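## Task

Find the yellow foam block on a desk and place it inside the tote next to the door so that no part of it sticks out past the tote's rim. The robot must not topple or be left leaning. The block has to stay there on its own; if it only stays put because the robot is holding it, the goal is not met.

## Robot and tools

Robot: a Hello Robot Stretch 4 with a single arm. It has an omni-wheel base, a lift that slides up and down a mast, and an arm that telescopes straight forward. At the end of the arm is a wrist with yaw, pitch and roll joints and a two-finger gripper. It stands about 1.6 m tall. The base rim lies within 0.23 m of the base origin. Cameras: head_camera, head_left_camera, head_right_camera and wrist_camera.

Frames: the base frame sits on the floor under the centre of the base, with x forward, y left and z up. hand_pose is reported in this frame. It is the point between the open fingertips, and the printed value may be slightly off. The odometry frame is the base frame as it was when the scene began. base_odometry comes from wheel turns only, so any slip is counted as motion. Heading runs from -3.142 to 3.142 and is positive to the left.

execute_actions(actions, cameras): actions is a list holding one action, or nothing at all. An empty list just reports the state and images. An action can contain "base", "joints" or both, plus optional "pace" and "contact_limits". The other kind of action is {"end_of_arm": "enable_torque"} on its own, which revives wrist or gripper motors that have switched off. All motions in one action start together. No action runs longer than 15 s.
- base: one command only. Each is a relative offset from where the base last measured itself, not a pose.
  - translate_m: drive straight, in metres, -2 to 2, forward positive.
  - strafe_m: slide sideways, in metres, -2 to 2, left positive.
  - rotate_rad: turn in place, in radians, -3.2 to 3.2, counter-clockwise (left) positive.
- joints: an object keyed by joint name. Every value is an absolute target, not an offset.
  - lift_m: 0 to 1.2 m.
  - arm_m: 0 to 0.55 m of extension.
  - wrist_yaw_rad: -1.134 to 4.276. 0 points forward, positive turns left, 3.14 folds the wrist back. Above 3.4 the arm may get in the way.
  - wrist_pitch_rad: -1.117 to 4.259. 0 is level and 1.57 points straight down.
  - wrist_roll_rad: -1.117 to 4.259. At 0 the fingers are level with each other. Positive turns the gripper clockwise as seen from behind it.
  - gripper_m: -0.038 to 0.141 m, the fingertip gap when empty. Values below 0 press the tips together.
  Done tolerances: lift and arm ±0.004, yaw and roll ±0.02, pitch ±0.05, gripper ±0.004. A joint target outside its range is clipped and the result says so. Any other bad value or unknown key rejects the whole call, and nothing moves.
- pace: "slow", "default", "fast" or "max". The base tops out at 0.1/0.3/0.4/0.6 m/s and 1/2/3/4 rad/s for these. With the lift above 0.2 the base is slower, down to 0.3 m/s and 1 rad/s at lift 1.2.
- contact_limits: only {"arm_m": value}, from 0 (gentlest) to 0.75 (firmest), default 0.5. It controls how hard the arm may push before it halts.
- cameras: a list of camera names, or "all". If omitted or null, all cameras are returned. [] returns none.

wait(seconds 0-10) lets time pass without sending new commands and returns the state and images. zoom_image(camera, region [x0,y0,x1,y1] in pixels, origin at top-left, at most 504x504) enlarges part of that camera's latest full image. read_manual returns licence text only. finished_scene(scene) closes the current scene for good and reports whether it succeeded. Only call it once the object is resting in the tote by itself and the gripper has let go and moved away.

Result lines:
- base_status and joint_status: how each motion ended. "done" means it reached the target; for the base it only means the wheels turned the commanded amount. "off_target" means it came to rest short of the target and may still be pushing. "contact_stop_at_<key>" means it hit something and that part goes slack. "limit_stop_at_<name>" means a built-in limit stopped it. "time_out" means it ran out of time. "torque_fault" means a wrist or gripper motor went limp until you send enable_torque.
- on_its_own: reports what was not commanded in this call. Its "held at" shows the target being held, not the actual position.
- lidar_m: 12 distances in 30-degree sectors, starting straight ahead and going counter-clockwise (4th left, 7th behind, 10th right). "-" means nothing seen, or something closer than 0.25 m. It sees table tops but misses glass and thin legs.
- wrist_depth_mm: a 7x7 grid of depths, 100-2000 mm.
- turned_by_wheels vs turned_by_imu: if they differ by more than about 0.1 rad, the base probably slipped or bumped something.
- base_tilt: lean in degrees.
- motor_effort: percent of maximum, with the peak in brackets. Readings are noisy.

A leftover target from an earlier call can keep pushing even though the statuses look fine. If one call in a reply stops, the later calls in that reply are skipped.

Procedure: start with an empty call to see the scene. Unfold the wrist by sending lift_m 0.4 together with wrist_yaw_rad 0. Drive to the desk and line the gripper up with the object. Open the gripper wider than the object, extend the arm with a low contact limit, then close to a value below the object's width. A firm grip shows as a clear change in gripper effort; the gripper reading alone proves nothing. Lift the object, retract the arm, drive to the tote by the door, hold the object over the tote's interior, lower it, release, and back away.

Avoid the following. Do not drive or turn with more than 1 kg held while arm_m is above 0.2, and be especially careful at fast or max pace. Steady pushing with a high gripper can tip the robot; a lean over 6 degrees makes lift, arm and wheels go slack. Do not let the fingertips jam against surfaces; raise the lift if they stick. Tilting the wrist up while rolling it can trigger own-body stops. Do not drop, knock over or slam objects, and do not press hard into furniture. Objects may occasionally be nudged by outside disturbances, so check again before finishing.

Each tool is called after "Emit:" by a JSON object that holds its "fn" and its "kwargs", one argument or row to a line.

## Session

Emit:
{"fn": "execute_actions", "kwargs": {
  "actions": []
}}

Scene clock: 0.00 s.
base_odometry: x=+0.000 y=+0.000 heading=+0.000 (m, m, rad; odometry frame)
turned_by_wheels: +0.000 (rad since the last result)
turned_by_imu: +0.000 (rad since the last result)
base_tilt: forward=+0.5 right=+0.2 (deg)
lidar_m: 1.69 0.92 0.89 0.93 1.41 1.84 1.11 0.82 0.80 0.87 0.88 0.96
base_status: not commanded
joint_positions: lift_m=+0.164 arm_m=+0.002 wrist_yaw_rad=+3.196 wrist_pitch_rad=-0.015 wrist_roll_rad=-0.015 gripper_m=+0.057
joint_status: not commanded
motor_effort: lift_m=+21 arm_m=-1 wrist_yaw_rad=-3 wrist_pitch_rad=-9 wrist_roll_rad=+0 gripper_m=-2 wheel_0=+0 wheel_1=+0 wheel_2=+1 (%)
hand_pose: x=-0.1199 y=+0.0717 z=+0.3466 quat_wxyz=(-0.027, +0.008, -0.007, +1.000) (m; base frame)
wrist_depth_mm: - - 131 1576 - 1921 1756 / - 109 131 1537 - 1921 1708 / - 116 135 1618 - 1921 1708 / 135 134 289 1576 - 1983 1708 / 227 991 1205 1618 1921 1863 1708 / 228 917 212 1078 200 1182 1229 / 226 741 820 - 820 809 891
pictures: head_camera, head_left_camera, head_right_camera, wrist_camera
Images, in order (width x height): head_camera 420x560, head_left_camera 420x672, head_right_camera 420x672, wrist_camera 616x392.

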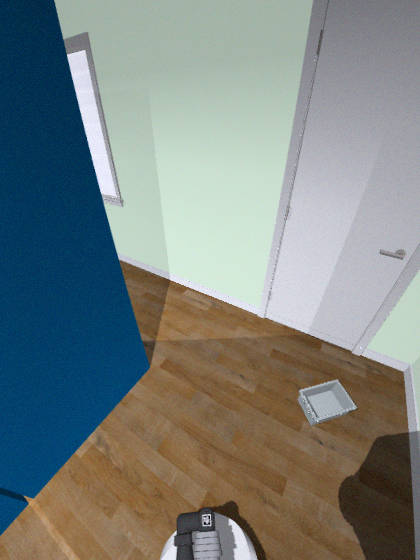

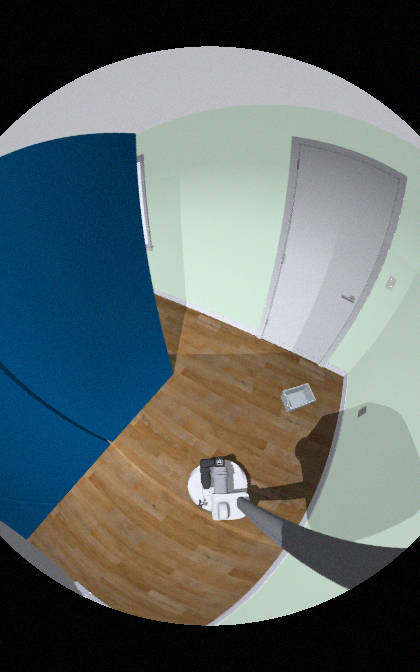

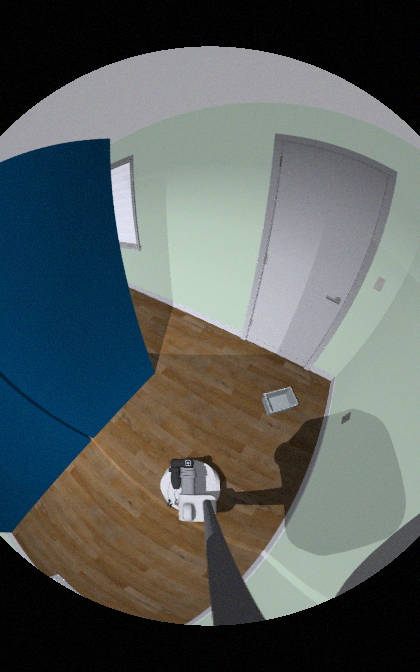

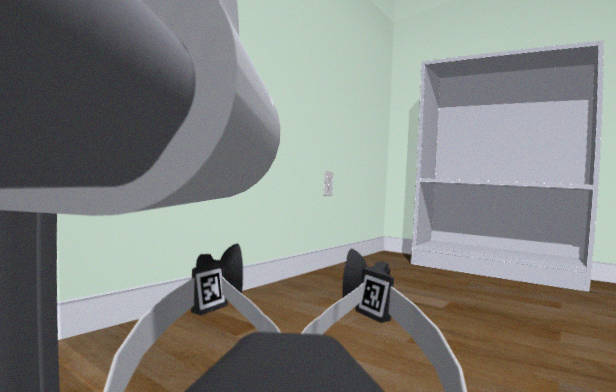

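Emit:
{"fn": "execute_actions", "kwargs": {
  "actions": [
    {"base":{"translate_m":1.3},"pace":"max"}
  ],
  "cameras": []
}}

Emit:
{"fn": "execute_actions", "kwargs": {
  "actions": [
    {"base":{"rotate_rad":1.08},"pace":"fast"}
  ],
  "cameras": ["head_camera","head_left_camera"]
}}

Scene clock: 5.63 s.
base_odometry: x=+1.300 y=+0.000 heading=+0.000 (m, m, rad; odometry frame)
turned_by_wheels: +0.000 (rad since the last result)
turned_by_imu: +0.000 (rad since the last result)
base_tilt: forward=+0.3 right=+0.1 (deg)
lidar_m: 0.56 0.82 2.45 0.56 0.47 0.99 2.07 1.60 0.99 0.68 0.53 0.52
base_status: done
joint_positions: lift_m=+0.164 arm_m=+0.002 wrist_yaw_rad=+3.196 wrist_pitch_rad=-0.015 wrist_roll_rad=-0.015 gripper_m=+0.057
joint_status: not commanded
motor_effort: lift_m=+21(21) arm_m=+0(0) wrist_yaw_rad=-2(1) wrist_pitch_rad=-9(10) wrist_roll_rad=+0(0) gripper_m=+0(2) wheel_0=-2(8) wheel_1=-2(12) wheel_2=+3(15) (%)
hand_pose: x=-0.1199 y=+0.0717 z=+0.3466 quat_wxyz=(-0.027, +0.008, -0.007, +1.000) (m; base frame)
wrist_depth_mm: - - 131 - - - - / - 109 131 - - - - / - 116 136 - - - - / 135 133 289 - - - - / 227 1618 1983 - - - 1756 / 227 1060 211 1078 198 1255 1118 / 226 732 820 - 831 798 842
pictures: none
No camera images: the call's "cameras" was empty. Leave "cameras" out to get every camera's image.

Scene clock: 7.10 s.
base_odometry: x=+1.300 y=+0.000 heading=+1.080 (m, m, rad; odometry frame)
turned_by_wheels: +1.080 (rad since the last result)
turned_by_imu: +1.091 (rad since the last result)
base_tilt: forward=+0.3 right=+0.3 (deg)
lidar_m: 2.50 0.54 0.47 1.21 1.97 0.96 1.05 0.67 0.52 0.51 0.55 0.85
base_status: done
joint_positions: lift_m=+0.164 arm_m=+0.002 wrist_yaw_rad=+3.196 wrist_pitch_rad=-0.015 wrist_roll_rad=-0.015 gripper_m=+0.057
joint_status: not commanded
motor_effort: lift_m=+22(21) arm_m=-1(0) wrist_yaw_rad=-1(0) wrist_pitch_rad=-8(8) wrist_roll_rad=+0(1) gripper_m=-1(3) wheel_0=+0(7) wheel_1=+1(9) wheel_2=+0(12) (%)
hand_pose: x=-0.1199 y=+0.0717 z=+0.3466 quat_wxyz=(-0.027, +0.008, -0.007, +1.000) (m; base frame)
wrist_depth_mm: - - 131 1618 1537 1537 1464 / - 109 131 1618 1576 1499 1499 / - 116 135 1537 1537 1499 1499 / 135 134 290 1618 1576 1537 1499 / 228 1025 1576 1618 1537 1537 1537 / 227 931 212 1008 199 1229 1255 / 227 741 820 - 820 820 891
pictures: head_camera, head_left_camera
Images, in order (width x height): head_camera 420x560, head_left_camera 420x672.

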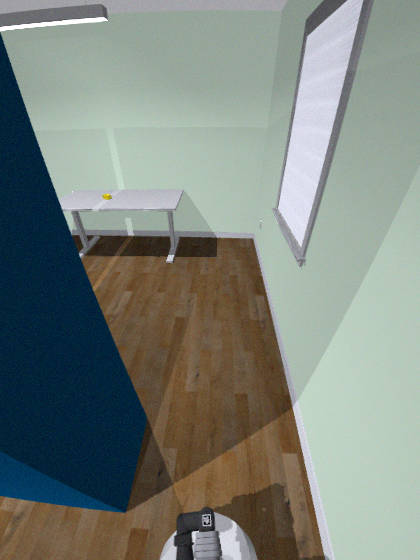

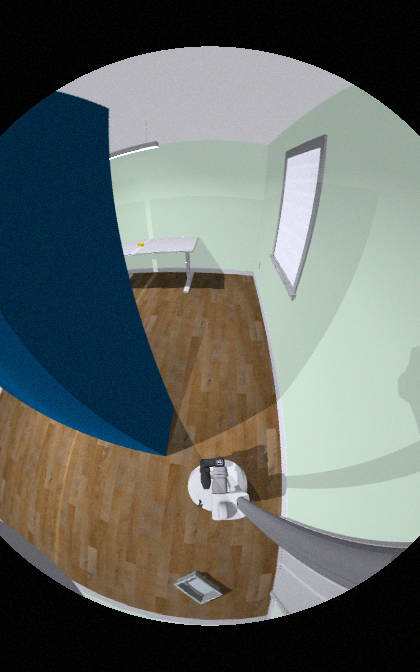

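Emit:
{"fn": "execute_actions", "kwargs": {
  "actions": [
    {"base":{"translate_m":1.0},"pace":"max"}
  ],
  "cameras": []
}}

Emit:
{"fn": "execute_actions", "kwargs": {
  "actions": [
    {"base":{"rotate_rad":0.6},"pace":"fast"}
  ],
  "cameras": ["head_camera"]
}}

Scene clock: 12.83 s.
base_odometry: x=+1.771 y=+0.882 heading=+1.080 (m, m, rad; odometry frame)
turned_by_wheels: +0.000 (rad since the last result)
turned_by_imu: +0.000 (rad since the last result)
base_tilt: forward=+0.4 right=+0.2 (deg)
lidar_m: 1.46 1.55 2.29 1.01 0.47 0.51 1.76 0.84 0.63 0.61 0.67 0.96
base_status: done
joint_positions: lift_m=+0.164 arm_m=+0.002 wrist_yaw_rad=+3.196 wrist_pitch_rad=-0.015 wrist_roll_rad=-0.015 gripper_m=+0.057
joint_status: not commanded
motor_effort: lift_m=+22(21) arm_m=+0(0) wrist_yaw_rad=-2(1) wrist_pitch_rad=-8(7) wrist_roll_rad=-1(0) gripper_m=-5(3) wheel_0=-2(9) wheel_1=-2(9) wheel_2=+2(19) (%)
hand_pose: x=-0.1199 y=+0.0717 z=+0.3466 quat_wxyz=(-0.027, +0.008, -0.007, +1.000) (m; base frame)
wrist_depth_mm: - - 131 - - 691 421 / - 108 132 - - 676 427 / - 116 136 - - 661 424 / 135 133 289 - - 654 418 / 229 1229 1661 1983 - 647 421 / 229 1025 212 1078 200 615 415 / 228 723 809 - 798 530 415
pictures: none
No camera images: the call's "cameras" was empty. Leave "cameras" out to get every camera's image.

Scene clock: 14.00 s.
base_odometry: x=+1.771 y=+0.882 heading=+1.680 (m, m, rad; odometry frame)
turned_by_wheels: +0.600 (rad since the last result)
turned_by_imu: +0.606 (rad since the last result)
base_tilt: forward=+0.4 right=+0.2 (deg)
lidar_m: 1.60 2.36 0.83 0.46 0.59 1.44 0.77 0.62 0.61 0.66 1.04 1.51
base_status: done
joint_positions: lift_m=+0.164 arm_m=+0.002 wrist_yaw_rad=+3.196 wrist_pitch_rad=-0.015 wrist_roll_rad=-0.015 gripper_m=+0.057
joint_status: not commanded
motor_effort: lift_m=+21(21) arm_m=+0(1) wrist_yaw_rad=-1(1) wrist_pitch_rad=-9(7) wrist_roll_rad=-1(0) gripper_m=+1(3) wheel_0=+0(8) wheel_1=-1(6) wheel_2=+1(10) (%)
hand_pose: x=-0.1199 y=+0.0717 z=+0.3466 quat_wxyz=(-0.027, +0.008, -0.007, +1.000) (m; base frame)
wrist_depth_mm: - - 131 1118 1430 - - / - 109 131 1138 1430 - - / - 116 135 1118 1499 - - / 135 134 290 1138 1464 - - / 226 759 891 1182 1537 - 1661 / 227 715 211 1078 200 1229 1229 / 229 707 820 - 809 820 891
pictures: head_camera
Images, in order (width x height): head_camera 420x560.

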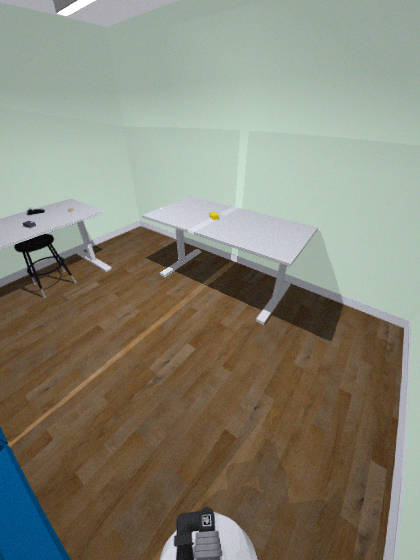

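Emit:
{"fn": "execute_actions", "kwargs": {
  "actions": [
    {"base":{"translate_m":1.35},"joints":{"lift_m":0.9,"wrist_yaw_rad":0,"gripper_m":0.14},"pace":"max"}
  ],
  "cameras": []
}}

Emit:
{"fn": "execute_actions", "kwargs": {
  "actions": [
    {"joints":{"wrist_pitch_rad":0.6,"arm_m":0.2},"pace":"fast"}
  ],
  "cameras": ["head_camera","wrist_camera"]
}}

Scene clock: 19.10 s.
base_odometry: x=+1.624 y=+2.224 heading=+1.680 (m, m, rad; odometry frame)
turned_by_wheels: +0.000 (rad since the last result)
turned_by_imu: +0.000 (rad since the last result)
base_tilt: forward=+0.3 right=+0.2 (deg)
lidar_m: 0.44 0.68 1.48 1.63 1.39 1.36 1.83 1.46 1.46 0.48 0.39 0.38
base_status: done
joint_positions: lift_m=+0.900 arm_m=+0.002 wrist_yaw_rad=+0.000 wrist_pitch_rad=-0.015 wrist_roll_rad=-0.015 gripper_m=+0.140
joint_status: all done
motor_effort: lift_m=+24(29) arm_m=+0(0) wrist_yaw_rad=-2(10) wrist_pitch_rad=-9(10) wrist_roll_rad=+0(0) gripper_m=-1(8) wheel_0=-2(11) wheel_1=-1(9) wheel_2=+2(12) (%)
hand_pose: x=+0.4614 y=-0.0874 z=+1.0823 quat_wxyz=(+1.000, -0.007, -0.007, +0.000) (m; base frame)
wrist_depth_mm: 1808 1983 1499 1205 1025 866 788 / 1756 1921 1464 1205 1008 878 778 / 1756 1921 1464 1205 1025 878 778 / 1863 1983 1464 1205 1025 891 778 / 1863 1863 1499 1229 1008 891 759 / 1863 1025 1008 1118 960 842 778 / 768 778 842 - 878 842 778
pictures: none
No camera images: the call's "cameras" was empty. Leave "cameras" out to get every camera's image.

Scene clock: 20.53 s.
base_odometry: x=+1.624 y=+2.224 heading=+1.680 (m, m, rad; odometry frame)
turned_by_wheels: +0.000 (rad since the last result)
turned_by_imu: +0.000 (rad since the last result)
base_tilt: forward=+0.4 right=+0.2 (deg)
lidar_m: 0.44 0.67 1.48 1.63 1.38 1.36 1.82 1.47 1.46 0.50 0.39 0.38
base_status: not commanded
joint_positions: lift_m=+0.900 arm_m=+0.199 wrist_yaw_rad=+0.000 wrist_pitch_rad=+0.602 wrist_roll_rad=-0.015 gripper_m=+0.140
joint_status: all done
motor_effort: lift_m=+24(24) arm_m=+7(9) wrist_yaw_rad=-4(1) wrist_pitch_rad=-7(5) wrist_roll_rad=-1(0) gripper_m=-2(0) wheel_0=-2(2) wheel_1=-1(1) wheel_2=+2(2) (%)
hand_pose: x=+0.6075 y=-0.0874 z=+0.9147 quat_wxyz=(+0.955, -0.007, +0.296, +0.002) (m; base frame)
wrist_depth_mm: 1661 1499 1160 960 809 707 615 / 1756 1661 960 960 854 741 654 / 691 715 715 741 759 750 683 / 559 564 580 585 603 615 634 / 466 473 488 484 496 521 525 / 399 394 402 424 410 424 439 / 373 362 373 - 384 382 384
pictures: head_camera, wrist_camera
Images, in order (width x height): head_camera 420x560, wrist_camera 616x392.

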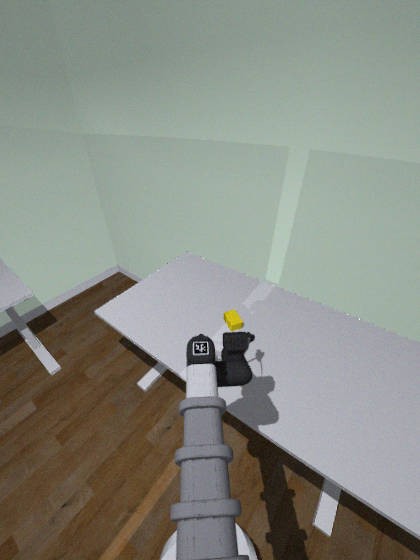

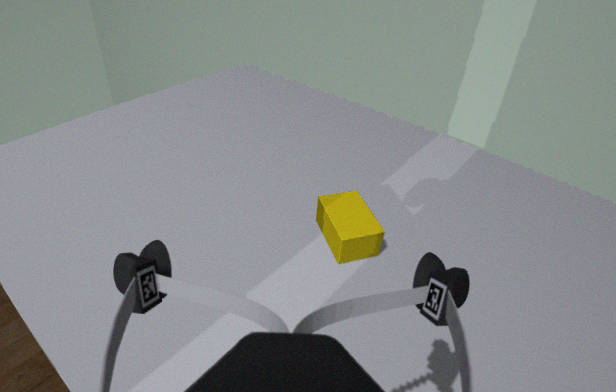

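Emit:
{"fn": "execute_actions", "kwargs": {
  "actions": [
    {"base":{"strafe_m":-0.11},"joints":{"wrist_pitch_rad":1.1,"wrist_yaw_rad":0.3,"arm_m":0.5,"lift_m":0.89},"pace":"fast"}
  ],
  "cameras": ["head_camera","wrist_camera"]
}}

Scene clock: 24.63 s.
base_odometry: x=+1.734 y=+2.236 heading=+1.680 (m, m, rad; odometry frame)
turned_by_wheels: +0.000 (rad since the last result)
turned_by_imu: +0.000 (rad since the last result)
base_tilt: forward=+0.5 right=+0.2 (deg)
lidar_m: 0.36 0.56 1.55 1.74 1.44 1.42 1.73 1.40 1.40 0.41 0.31 0.32
base_status: done
joint_positions: lift_m=+0.890 arm_m=+0.499 wrist_yaw_rad=+0.300 wrist_pitch_rad=+1.101 wrist_roll_rad=-0.015 gripper_m=+0.140
joint_status: all done
motor_effort: lift_m=+17(22) arm_m=+7(8) wrist_yaw_rad=-1(2) wrist_pitch_rad=-5(4) wrist_roll_rad=+0(0) gripper_m=+0(3) wheel_0=-1(10) wheel_1=+2(8) wheel_2=+0(1) (%)
hand_pose: x=+0.8203 y=-0.0449 z=+0.8113 quat_wxyz=(+0.842, -0.084, +0.516, +0.131) (m; base frame)
wrist_depth_mm: 410 410 418 427 430 436 459 / 379 382 389 392 394 404 413 / 351 357 357 364 370 375 379 / 327 332 336 340 345 347 351 / 309 310 315 273 322 327 329 / 291 289 289 255 297 301 307 / 274 278 283 - 289 289 289
pictures: head_camera, wrist_camera
Images, in order (width x height): head_camera 420x560, wrist_camera 616x392.

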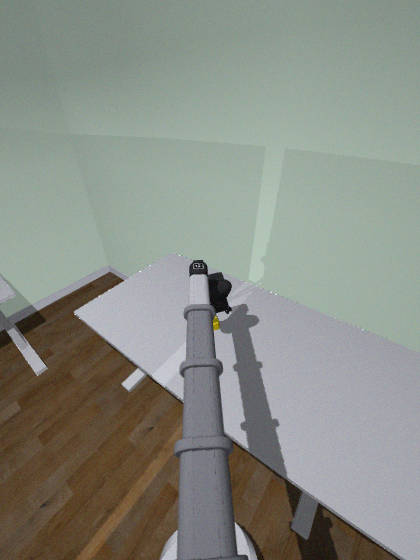

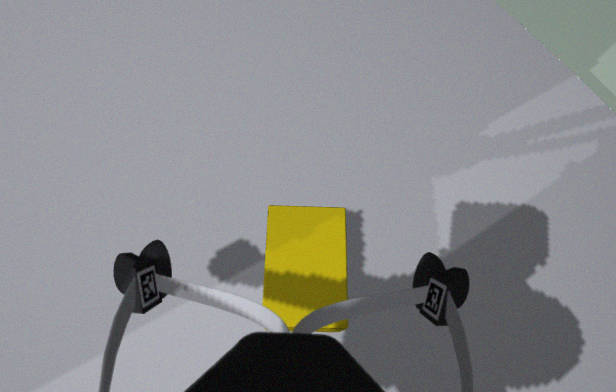

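Emit:
{"fn": "execute_actions", "kwargs": {
  "actions": [
    {"joints":{"lift_m":0.829,"arm_m":0.507,"gripper_m":0.1}}
  ],
  "cameras": []
}}

Emit:
{"fn": "execute_actions", "kwargs": {
  "actions": [
    {"joints":{"gripper_m":0.02}}
  ],
  "cameras": ["wrist_camera"]
}}

Emit:
{"fn": "execute_actions", "kwargs": {
  "actions": [
    {"base":{"translate_m":-0.25},"joints":{"lift_m":0.88,"arm_m":0.01,"wrist_yaw_rad":0}}
  ],
  "cameras": ["wrist_camera"]
}}

Scene clock: 27.57 s.
base_odometry: x=+1.734 y=+2.236 heading=+1.680 (m, m, rad; odometry frame)
turned_by_wheels: +0.000 (rad since the last result)
turned_by_imu: +0.000 (rad since the last result)
base_tilt: forward=+0.4 right=+0.1 (deg)
lidar_m: 0.34 0.57 1.56 1.76 1.45 1.43 1.74 1.39 1.39 0.40 0.31 0.31
base_status: not commanded
joint_positions: lift_m=+0.829 arm_m=+0.506 wrist_yaw_rad=+0.300 wrist_pitch_rad=+1.101 wrist_roll_rad=-0.015 gripper_m=+0.100
joint_status: all done
motor_effort: lift_m=+17(16) arm_m=+7(7) wrist_yaw_rad=-1(1) wrist_pitch_rad=-2(3) wrist_roll_rad=+0(0) gripper_m=+1(1) wheel_0=-1(1) wheel_1=+2(2) wheel_2=+0(0) (%)
hand_pose: x=+0.8273 y=-0.0449 z=+0.7504 quat_wxyz=(+0.842, -0.084, +0.516, +0.131) (m; base frame)
wrist_depth_mm: 329 330 336 342 343 353 359 / 306 310 312 315 319 325 334 / 283 285 290 291 297 301 304 / 265 267 271 224 277 279 285 / 248 252 251 212 259 263 265 / 233 231 220 197 198 247 247 / 220 222 228 - 232 233 234
pictures: none
No camera images: the call's "cameras" was empty. Leave "cameras" out to get every camera's image.

Scene clock: 29.20 s.
base_odometry: x=+1.734 y=+2.236 heading=+1.680 (m, m, rad; odometry frame)
turned_by_wheels: +0.000 (rad since the last result)
turned_by_imu: +0.000 (rad since the last result)
base_tilt: forward=+0.4 right=+0.1 (deg)
lidar_m: 0.35 0.56 1.56 1.74 1.44 1.44 1.74 1.41 1.39 0.40 0.30 0.32
base_status: not commanded
joint_positions: lift_m=+0.829 arm_m=+0.506 wrist_yaw_rad=+0.300 wrist_pitch_rad=+1.101 wrist_roll_rad=-0.015 gripper_m=+0.020
joint_status: all done
motor_effort: lift_m=+16(17) arm_m=+7(7) wrist_yaw_rad=-1(2) wrist_pitch_rad=-5(6) wrist_roll_rad=-1(0) gripper_m=-17(20) wheel_0=-1(1) wheel_1=+2(2) wheel_2=+1(0) (%)
hand_pose: x=+0.8273 y=-0.0449 z=+0.7504 quat_wxyz=(+0.842, -0.084, +0.516, +0.131) (m; base frame)
wrist_depth_mm: 330 334 332 342 345 355 357 / 306 309 310 317 319 327 330 / 282 287 289 293 297 300 304 / 264 266 268 213 277 281 285 / 248 250 213 199 259 262 266 / 233 231 186 187 189 246 249 / 220 224 228 - 233 231 234
pictures: wrist_camera
Images, in order (width x height): wrist_camera 616x392.

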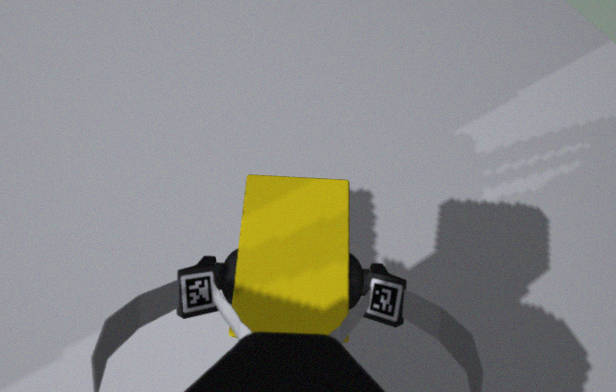

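Scene clock: 31.73 s.
base_odometry: x=+1.761 y=+1.988 heading=+1.680 (m, m, rad; odometry frame)
turned_by_wheels: +0.000 (rad since the last result)
turned_by_imu: +0.000 (rad since the last result)
base_tilt: forward=+0.4 right=+0.2 (deg)
lidar_m: 0.58 0.88 1.72 1.52 1.24 1.23 1.53 1.23 1.21 1.37 0.52 0.51
base_status: done
joint_positions: lift_m=+0.880 arm_m=+0.011 wrist_yaw_rad=+0.000 wrist_pitch_rad=+1.102 wrist_roll_rad=-0.015 gripper_m=+0.020
joint_status: all done
motor_effort: lift_m=+26(29) arm_m=-7(7) wrist_yaw_rad=-1(7) wrist_pitch_rad=-7(6) wrist_roll_rad=+0(0) gripper_m=-18(18) wheel_0=+0(9) wheel_1=-2(6) wheel_2=-1(7) (%)
hand_pose: x=+0.3127 y=-0.0874 z=+0.8006 quat_wxyz=(+0.852, -0.006, +0.523, +0.004) (m; base frame)
wrist_depth_mm: 1366 1308 1336 418 415 424 439 / 1205 1229 1229 1229 394 397 402 / 1138 1160 1182 1160 1182 373 368 / 1060 1098 1098 212 1118 1118 349 / 1008 1008 213 200 1060 1078 1060 / 946 946 186 187 189 976 1008 / 891 904 904 - 931 917 946
pictures: wrist_camera
Images, in order (width x height): wrist_camera 616x392.

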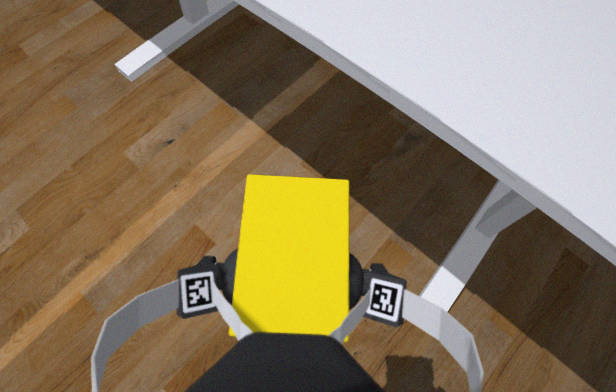

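Emit:
{"fn": "execute_actions", "kwargs": {
  "actions": [
    {"base":{"translate_m":-1.15},"joints":{"lift_m":0.3},"pace":"max"}
  ],
  "cameras": []
}}

Emit:
{"fn": "execute_actions", "kwargs": {
  "actions": [
    {"base":{"rotate_rad":2.42},"pace":"fast"}
  ],
  "cameras": ["head_camera"]
}}

Scene clock: 38.90 s.
base_odometry: x=+1.886 y=+0.844 heading=+1.679 (m, m, rad; odometry frame)
turned_by_wheels: +0.000 (rad since the last result)
turned_by_imu: +0.002 (rad since the last result)
base_tilt: forward=+0.4 right=+0.2 (deg)
lidar_m: 1.56 2.47 0.91 0.57 0.78 1.26 0.62 0.51 0.52 0.53 0.84 1.50
base_status: done
joint_positions: lift_m=+0.300 arm_m=+0.011 wrist_yaw_rad=+0.000 wrist_pitch_rad=+1.101 wrist_roll_rad=-0.015 gripper_m=+0.020
joint_status: all done
motor_effort: lift_m=+18(22) arm_m=-7(7) wrist_yaw_rad=-2(0) wrist_pitch_rad=-4(6) wrist_roll_rad=-1(1) gripper_m=-18(17) wheel_0=+0(7) wheel_1=-2(7) wheel_2=-2(11) (%)
hand_pose: x=+0.3127 y=-0.0874 z=+0.2212 quat_wxyz=(+0.852, -0.006, +0.523, +0.004) (m; base frame)
wrist_depth_mm: 580 585 585 597 615 627 627 / 539 544 549 559 569 574 585 / 496 504 508 517 525 530 539 / 466 473 480 213 492 500 500 / 439 442 213 200 455 462 469 / 413 407 186 187 189 433 442 / 392 394 402 - 410 410 410
pictures: none
No camera images: the call's "cameras" was empty. Leave "cameras" out to get every camera's image.

Scene clock: 40.97 s.
base_odometry: x=+1.886 y=+0.844 heading=-2.184 (m, m, rad; odometry frame)
turned_by_wheels: +2.420 (rad since the last result)
turned_by_imu: +2.444 (rad since the last result)
base_tilt: forward=+0.4 right=+0.2 (deg)
lidar_m: 1.86 0.77 0.54 0.50 0.52 0.68 1.83 1.51 1.97 1.64 0.57 0.62
base_status: done
joint_positions: lift_m=+0.300 arm_m=+0.011 wrist_yaw_rad=+0.000 wrist_pitch_rad=+1.101 wrist_roll_rad=-0.015 gripper_m=+0.020
joint_status: not commanded
motor_effort: lift_m=+21(20) arm_m=-7(7) wrist_yaw_rad=-4(4) wrist_pitch_rad=-6(4) wrist_roll_rad=+0(0) gripper_m=-17(17) wheel_0=+1(12) wheel_1=+1(8) wheel_2=+0(12) (%)
hand_pose: x=+0.3128 y=-0.0874 z=+0.2210 quat_wxyz=(+0.852, -0.006, +0.523, +0.004) (m; base frame)
wrist_depth_mm: 585 585 591 591 609 603 480 / 535 544 549 554 564 574 480 / 496 508 508 512 517 530 484 / 469 473 469 212 488 496 477 / 436 442 213 200 459 462 462 / 410 410 186 187 187 433 436 / 389 392 402 - 410 410 415
pictures: head_camera
Images, in order (width x height): head_camera 420x560.

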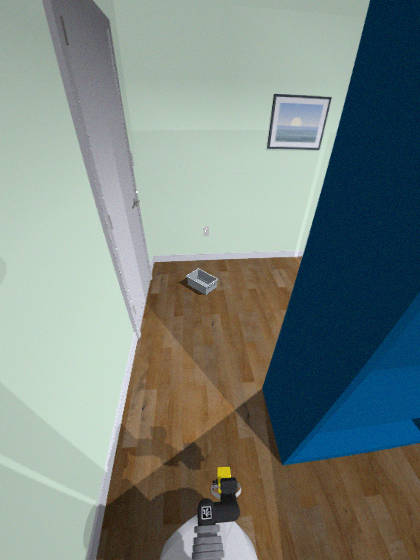

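Emit:
{"fn": "execute_actions", "kwargs": {
  "actions": [
    {"base":{"translate_m":1.4},"joints":{"lift_m":0.36},"pace":"max"}
  ],
  "cameras": ["head_camera","wrist_camera"]
}}

Scene clock: 45.60 s.
base_odometry: x=+1.081 y=-0.301 heading=-2.184 (m, m, rad; odometry frame)
turned_by_wheels: +0.000 (rad since the last result)
turned_by_imu: +0.000 (rad since the last result)
base_tilt: forward=+0.4 right=+0.1 (deg)
lidar_m: 0.51 0.78 0.55 0.50 0.56 0.78 1.88 0.68 0.78 2.00 1.68 0.58
base_status: done
joint_positions: lift_m=+0.360 arm_m=+0.011 wrist_yaw_rad=+0.000 wrist_pitch_rad=+1.101 wrist_roll_rad=-0.015 gripper_m=+0.020
joint_status: all done
motor_effort: lift_m=+23(26) arm_m=-7(7) wrist_yaw_rad=-1(3) wrist_pitch_rad=-4(6) wrist_roll_rad=+0(0) gripper_m=-20(18) wheel_0=-2(5) wheel_1=-1(8) wheel_2=+2(18) (%)
hand_pose: x=+0.3127 y=-0.0874 z=+0.2808 quat_wxyz=(+0.852, -0.006, +0.523, +0.004) (m; base frame)
wrist_depth_mm: 661 654 585 580 683 699 723 / 615 609 615 603 627 654 654 / 564 574 564 564 585 597 603 / 530 535 535 212 554 564 569 / 496 496 213 200 517 521 535 / 466 462 187 187 189 492 496 / 439 445 455 - 466 466 466
pictures: head_camera, wrist_camera
Images, in order (width x height): head_camera 420x560, wrist_camera 616x392.

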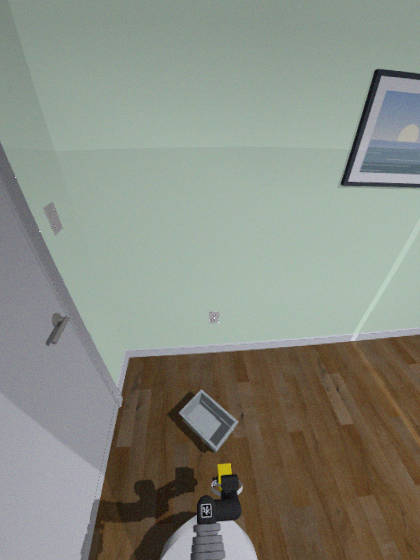

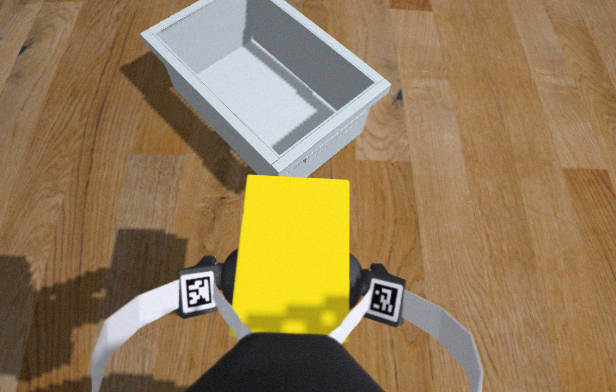

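Emit:
{"fn": "execute_actions", "kwargs": {
  "actions": [
    {"base":{"strafe_m":-0.05},"joints":{"arm_m":0.335,"wrist_yaw_rad":0.78,"lift_m":0.26},"pace":"fast"}
  ],
  "cameras": ["wrist_camera"]
}}

Scene clock: 49.47 s.
base_odometry: x=+1.040 y=-0.272 heading=-2.184 (m, m, rad; odometry frame)
turned_by_wheels: +0.000 (rad since the last result)
turned_by_imu: +0.000 (rad since the last result)
base_tilt: forward=+0.3 right=+0.2 (deg)
lidar_m: 0.55 0.81 0.62 0.55 0.62 0.86 2.22 0.66 0.78 2.00 1.67 1.21
base_status: done
joint_positions: lift_m=+0.260 arm_m=+0.334 wrist_yaw_rad=+0.780 wrist_pitch_rad=+1.101 wrist_roll_rad=-0.015 gripper_m=+0.020
joint_status: all done
motor_effort: lift_m=+17(23) arm_m=+7(7) wrist_yaw_rad=-2(4) wrist_pitch_rad=-6(5) wrist_roll_rad=+0(0) gripper_m=-17(17) wheel_0=-1(9) wheel_1=+0(13) wheel_2=+0(2) (%)
hand_pose: x=+0.6589 y=+0.0297 z=+0.1813 quat_wxyz=(+0.787, -0.205, +0.481, +0.328) (m; base frame)
wrist_depth_mm: 521 530 535 554 564 554 492 / 488 492 496 504 512 521 521 / 459 455 336 469 469 484 488 / 424 424 353 213 397 449 455 / 399 397 214 200 359 418 424 / 373 264 186 187 189 394 394 / 355 281 357 - 329 373 373
pictures: wrist_camera
Images, in order (width x height): wrist_camera 616x392.

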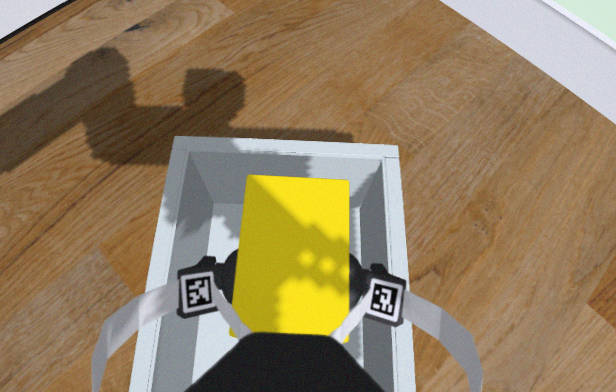

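Emit:
{"fn": "execute_actions", "kwargs": {
  "actions": [
    {"joints":{"arm_m":0.316,"lift_m":0.125}}
  ],
  "cameras": ["wrist_camera"]
}}

Scene clock: 52.23 s.
base_odometry: x=+1.040 y=-0.272 heading=-2.184 (m, m, rad; odometry frame)
turned_by_wheels: +0.000 (rad since the last result)
turned_by_imu: +0.000 (rad since the last result)
base_tilt: forward=+0.4 right=+0.2 (deg)
lidar_m: 0.62 0.79 0.61 0.56 0.61 0.83 2.23 0.65 0.78 2.01 1.69 1.23
base_status: not commanded
joint_positions: lift_m=+0.125 arm_m=+0.317 wrist_yaw_rad=+0.780 wrist_pitch_rad=+1.101 wrist_roll_rad=-0.015 gripper_m=+0.020
joint_status: all done
motor_effort: lift_m=+16(16) arm_m=-7(8) wrist_yaw_rad=-2(2) wrist_pitch_rad=-7(4) wrist_roll_rad=+0(1) gripper_m=-17(20) wheel_0=-1(1) wheel_1=+0(0) wheel_2=+0(0) (%)
hand_pose: x=+0.6425 y=+0.0297 z=+0.0463 quat_wxyz=(+0.787, -0.205, +0.481, +0.328) (m; base frame)
wrist_depth_mm: 349 209 216 214 212 366 382 / 325 195 256 255 251 213 355 / 303 182 298 304 289 194 324 / 279 184 281 212 283 178 303 / 150 186 216 199 268 163 281 / 141 161 186 188 187 151 262 / 132 189 239 - 242 142 246
pictures: wrist_camera
Images, in order (width x height): wrist_camera 616x392.

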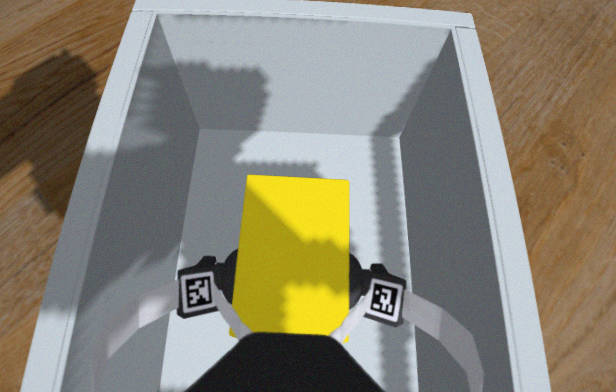

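Emit:
{"fn": "execute_actions", "kwargs": {
  "actions": [
    {"joints":{"lift_m":0.116,"gripper_m":0.075}}
  ],
  "cameras": []
}}

Emit:
{"fn": "execute_actions", "kwargs": {
  "actions": [
    {"joints":{"lift_m":0.3},"pace":"fast"}
  ],
  "cameras": ["wrist_camera"]
}}

Scene clock: 55.23 s.
base_odometry: x=+1.040 y=-0.272 heading=-2.184 (m, m, rad; odometry frame)
turned_by_wheels: +0.000 (rad since the last result)
turned_by_imu: +0.000 (rad since the last result)
base_tilt: forward=+0.4 right=+0.2 (deg)
lidar_m: 0.60 0.81 0.61 0.56 0.61 0.82 2.23 0.66 0.77 2.01 1.67 1.23
base_status: not commanded
joint_positions: lift_m=+0.116 arm_m=+0.317 wrist_yaw_rad=+0.780 wrist_pitch_rad=+1.101 wrist_roll_rad=-0.015 gripper_m=+0.075
joint_status: all done
motor_effort: lift_m=+16(18) arm_m=-7(7) wrist_yaw_rad=-1(3) wrist_pitch_rad=-5(3) wrist_roll_rad=-1(1) gripper_m=-3(20) wheel_0=-1(1) wheel_1=+0(0) wheel_2=+0(0) (%)
hand_pose: x=+0.6425 y=+0.0297 z=+0.0373 quat_wxyz=(+0.787, -0.205, +0.481, +0.328) (m; base frame)
wrist_depth_mm: 338 203 215 214 212 213 370 / 314 179 257 254 252 196 340 / 291 181 293 294 289 180 312 / 264 185 272 229 278 165 291 / 140 186 219 216 257 163 268 / 132 166 200 202 197 160 140 / 124 161 231 - 234 142 -
pictures: none
No camera images: the call's "cameras" was empty. Leave "cameras" out to get every camera's image.

Scene clock: 56.73 s.
base_odometry: x=+1.040 y=-0.272 heading=-2.184 (m, m, rad; odometry frame)
turned_by_wheels: +0.000 (rad since the last result)
turned_by_imu: +0.000 (rad since the last result)
base_tilt: forward=+0.5 right=+0.1 (deg)
lidar_m: 0.55 0.81 0.60 0.55 0.61 0.83 2.24 0.66 0.78 1.98 1.66 1.22
base_status: not commanded
joint_positions: lift_m=+0.300 arm_m=+0.317 wrist_yaw_rad=+0.780 wrist_pitch_rad=+1.101 wrist_roll_rad=-0.015 gripper_m=+0.075
joint_status: all done
motor_effort: lift_m=+25(28) arm_m=-7(7) wrist_yaw_rad=-1(2) wrist_pitch_rad=-8(5) wrist_roll_rad=-1(0) gripper_m=-2(4) wheel_0=-1(1) wheel_1=+0(0) wheel_2=+0(0) (%)
hand_pose: x=+0.6425 y=+0.0297 z=+0.2206 quat_wxyz=(+0.787, -0.205, +0.481, +0.328) (m; base frame)
wrist_depth_mm: 554 580 591 597 603 591 508 / 539 544 544 549 569 574 559 / 492 500 512 517 521 530 535 / 469 469 407 430 427 492 500 / 436 436 410 445 449 459 462 / 407 407 301 377 197 430 433 / 387 387 317 - 332 407 410
pictures: wrist_camera
Images, in order (width x height): wrist_camera 616x392.

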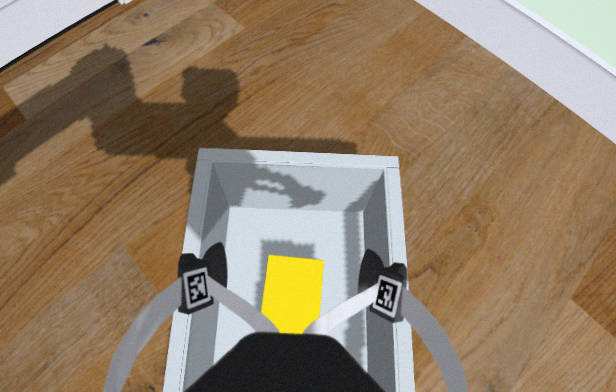

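Emit:
{"fn": "finished_scene", "kwargs": {
  "scene": 2
}}

The scene is finished: the task was done.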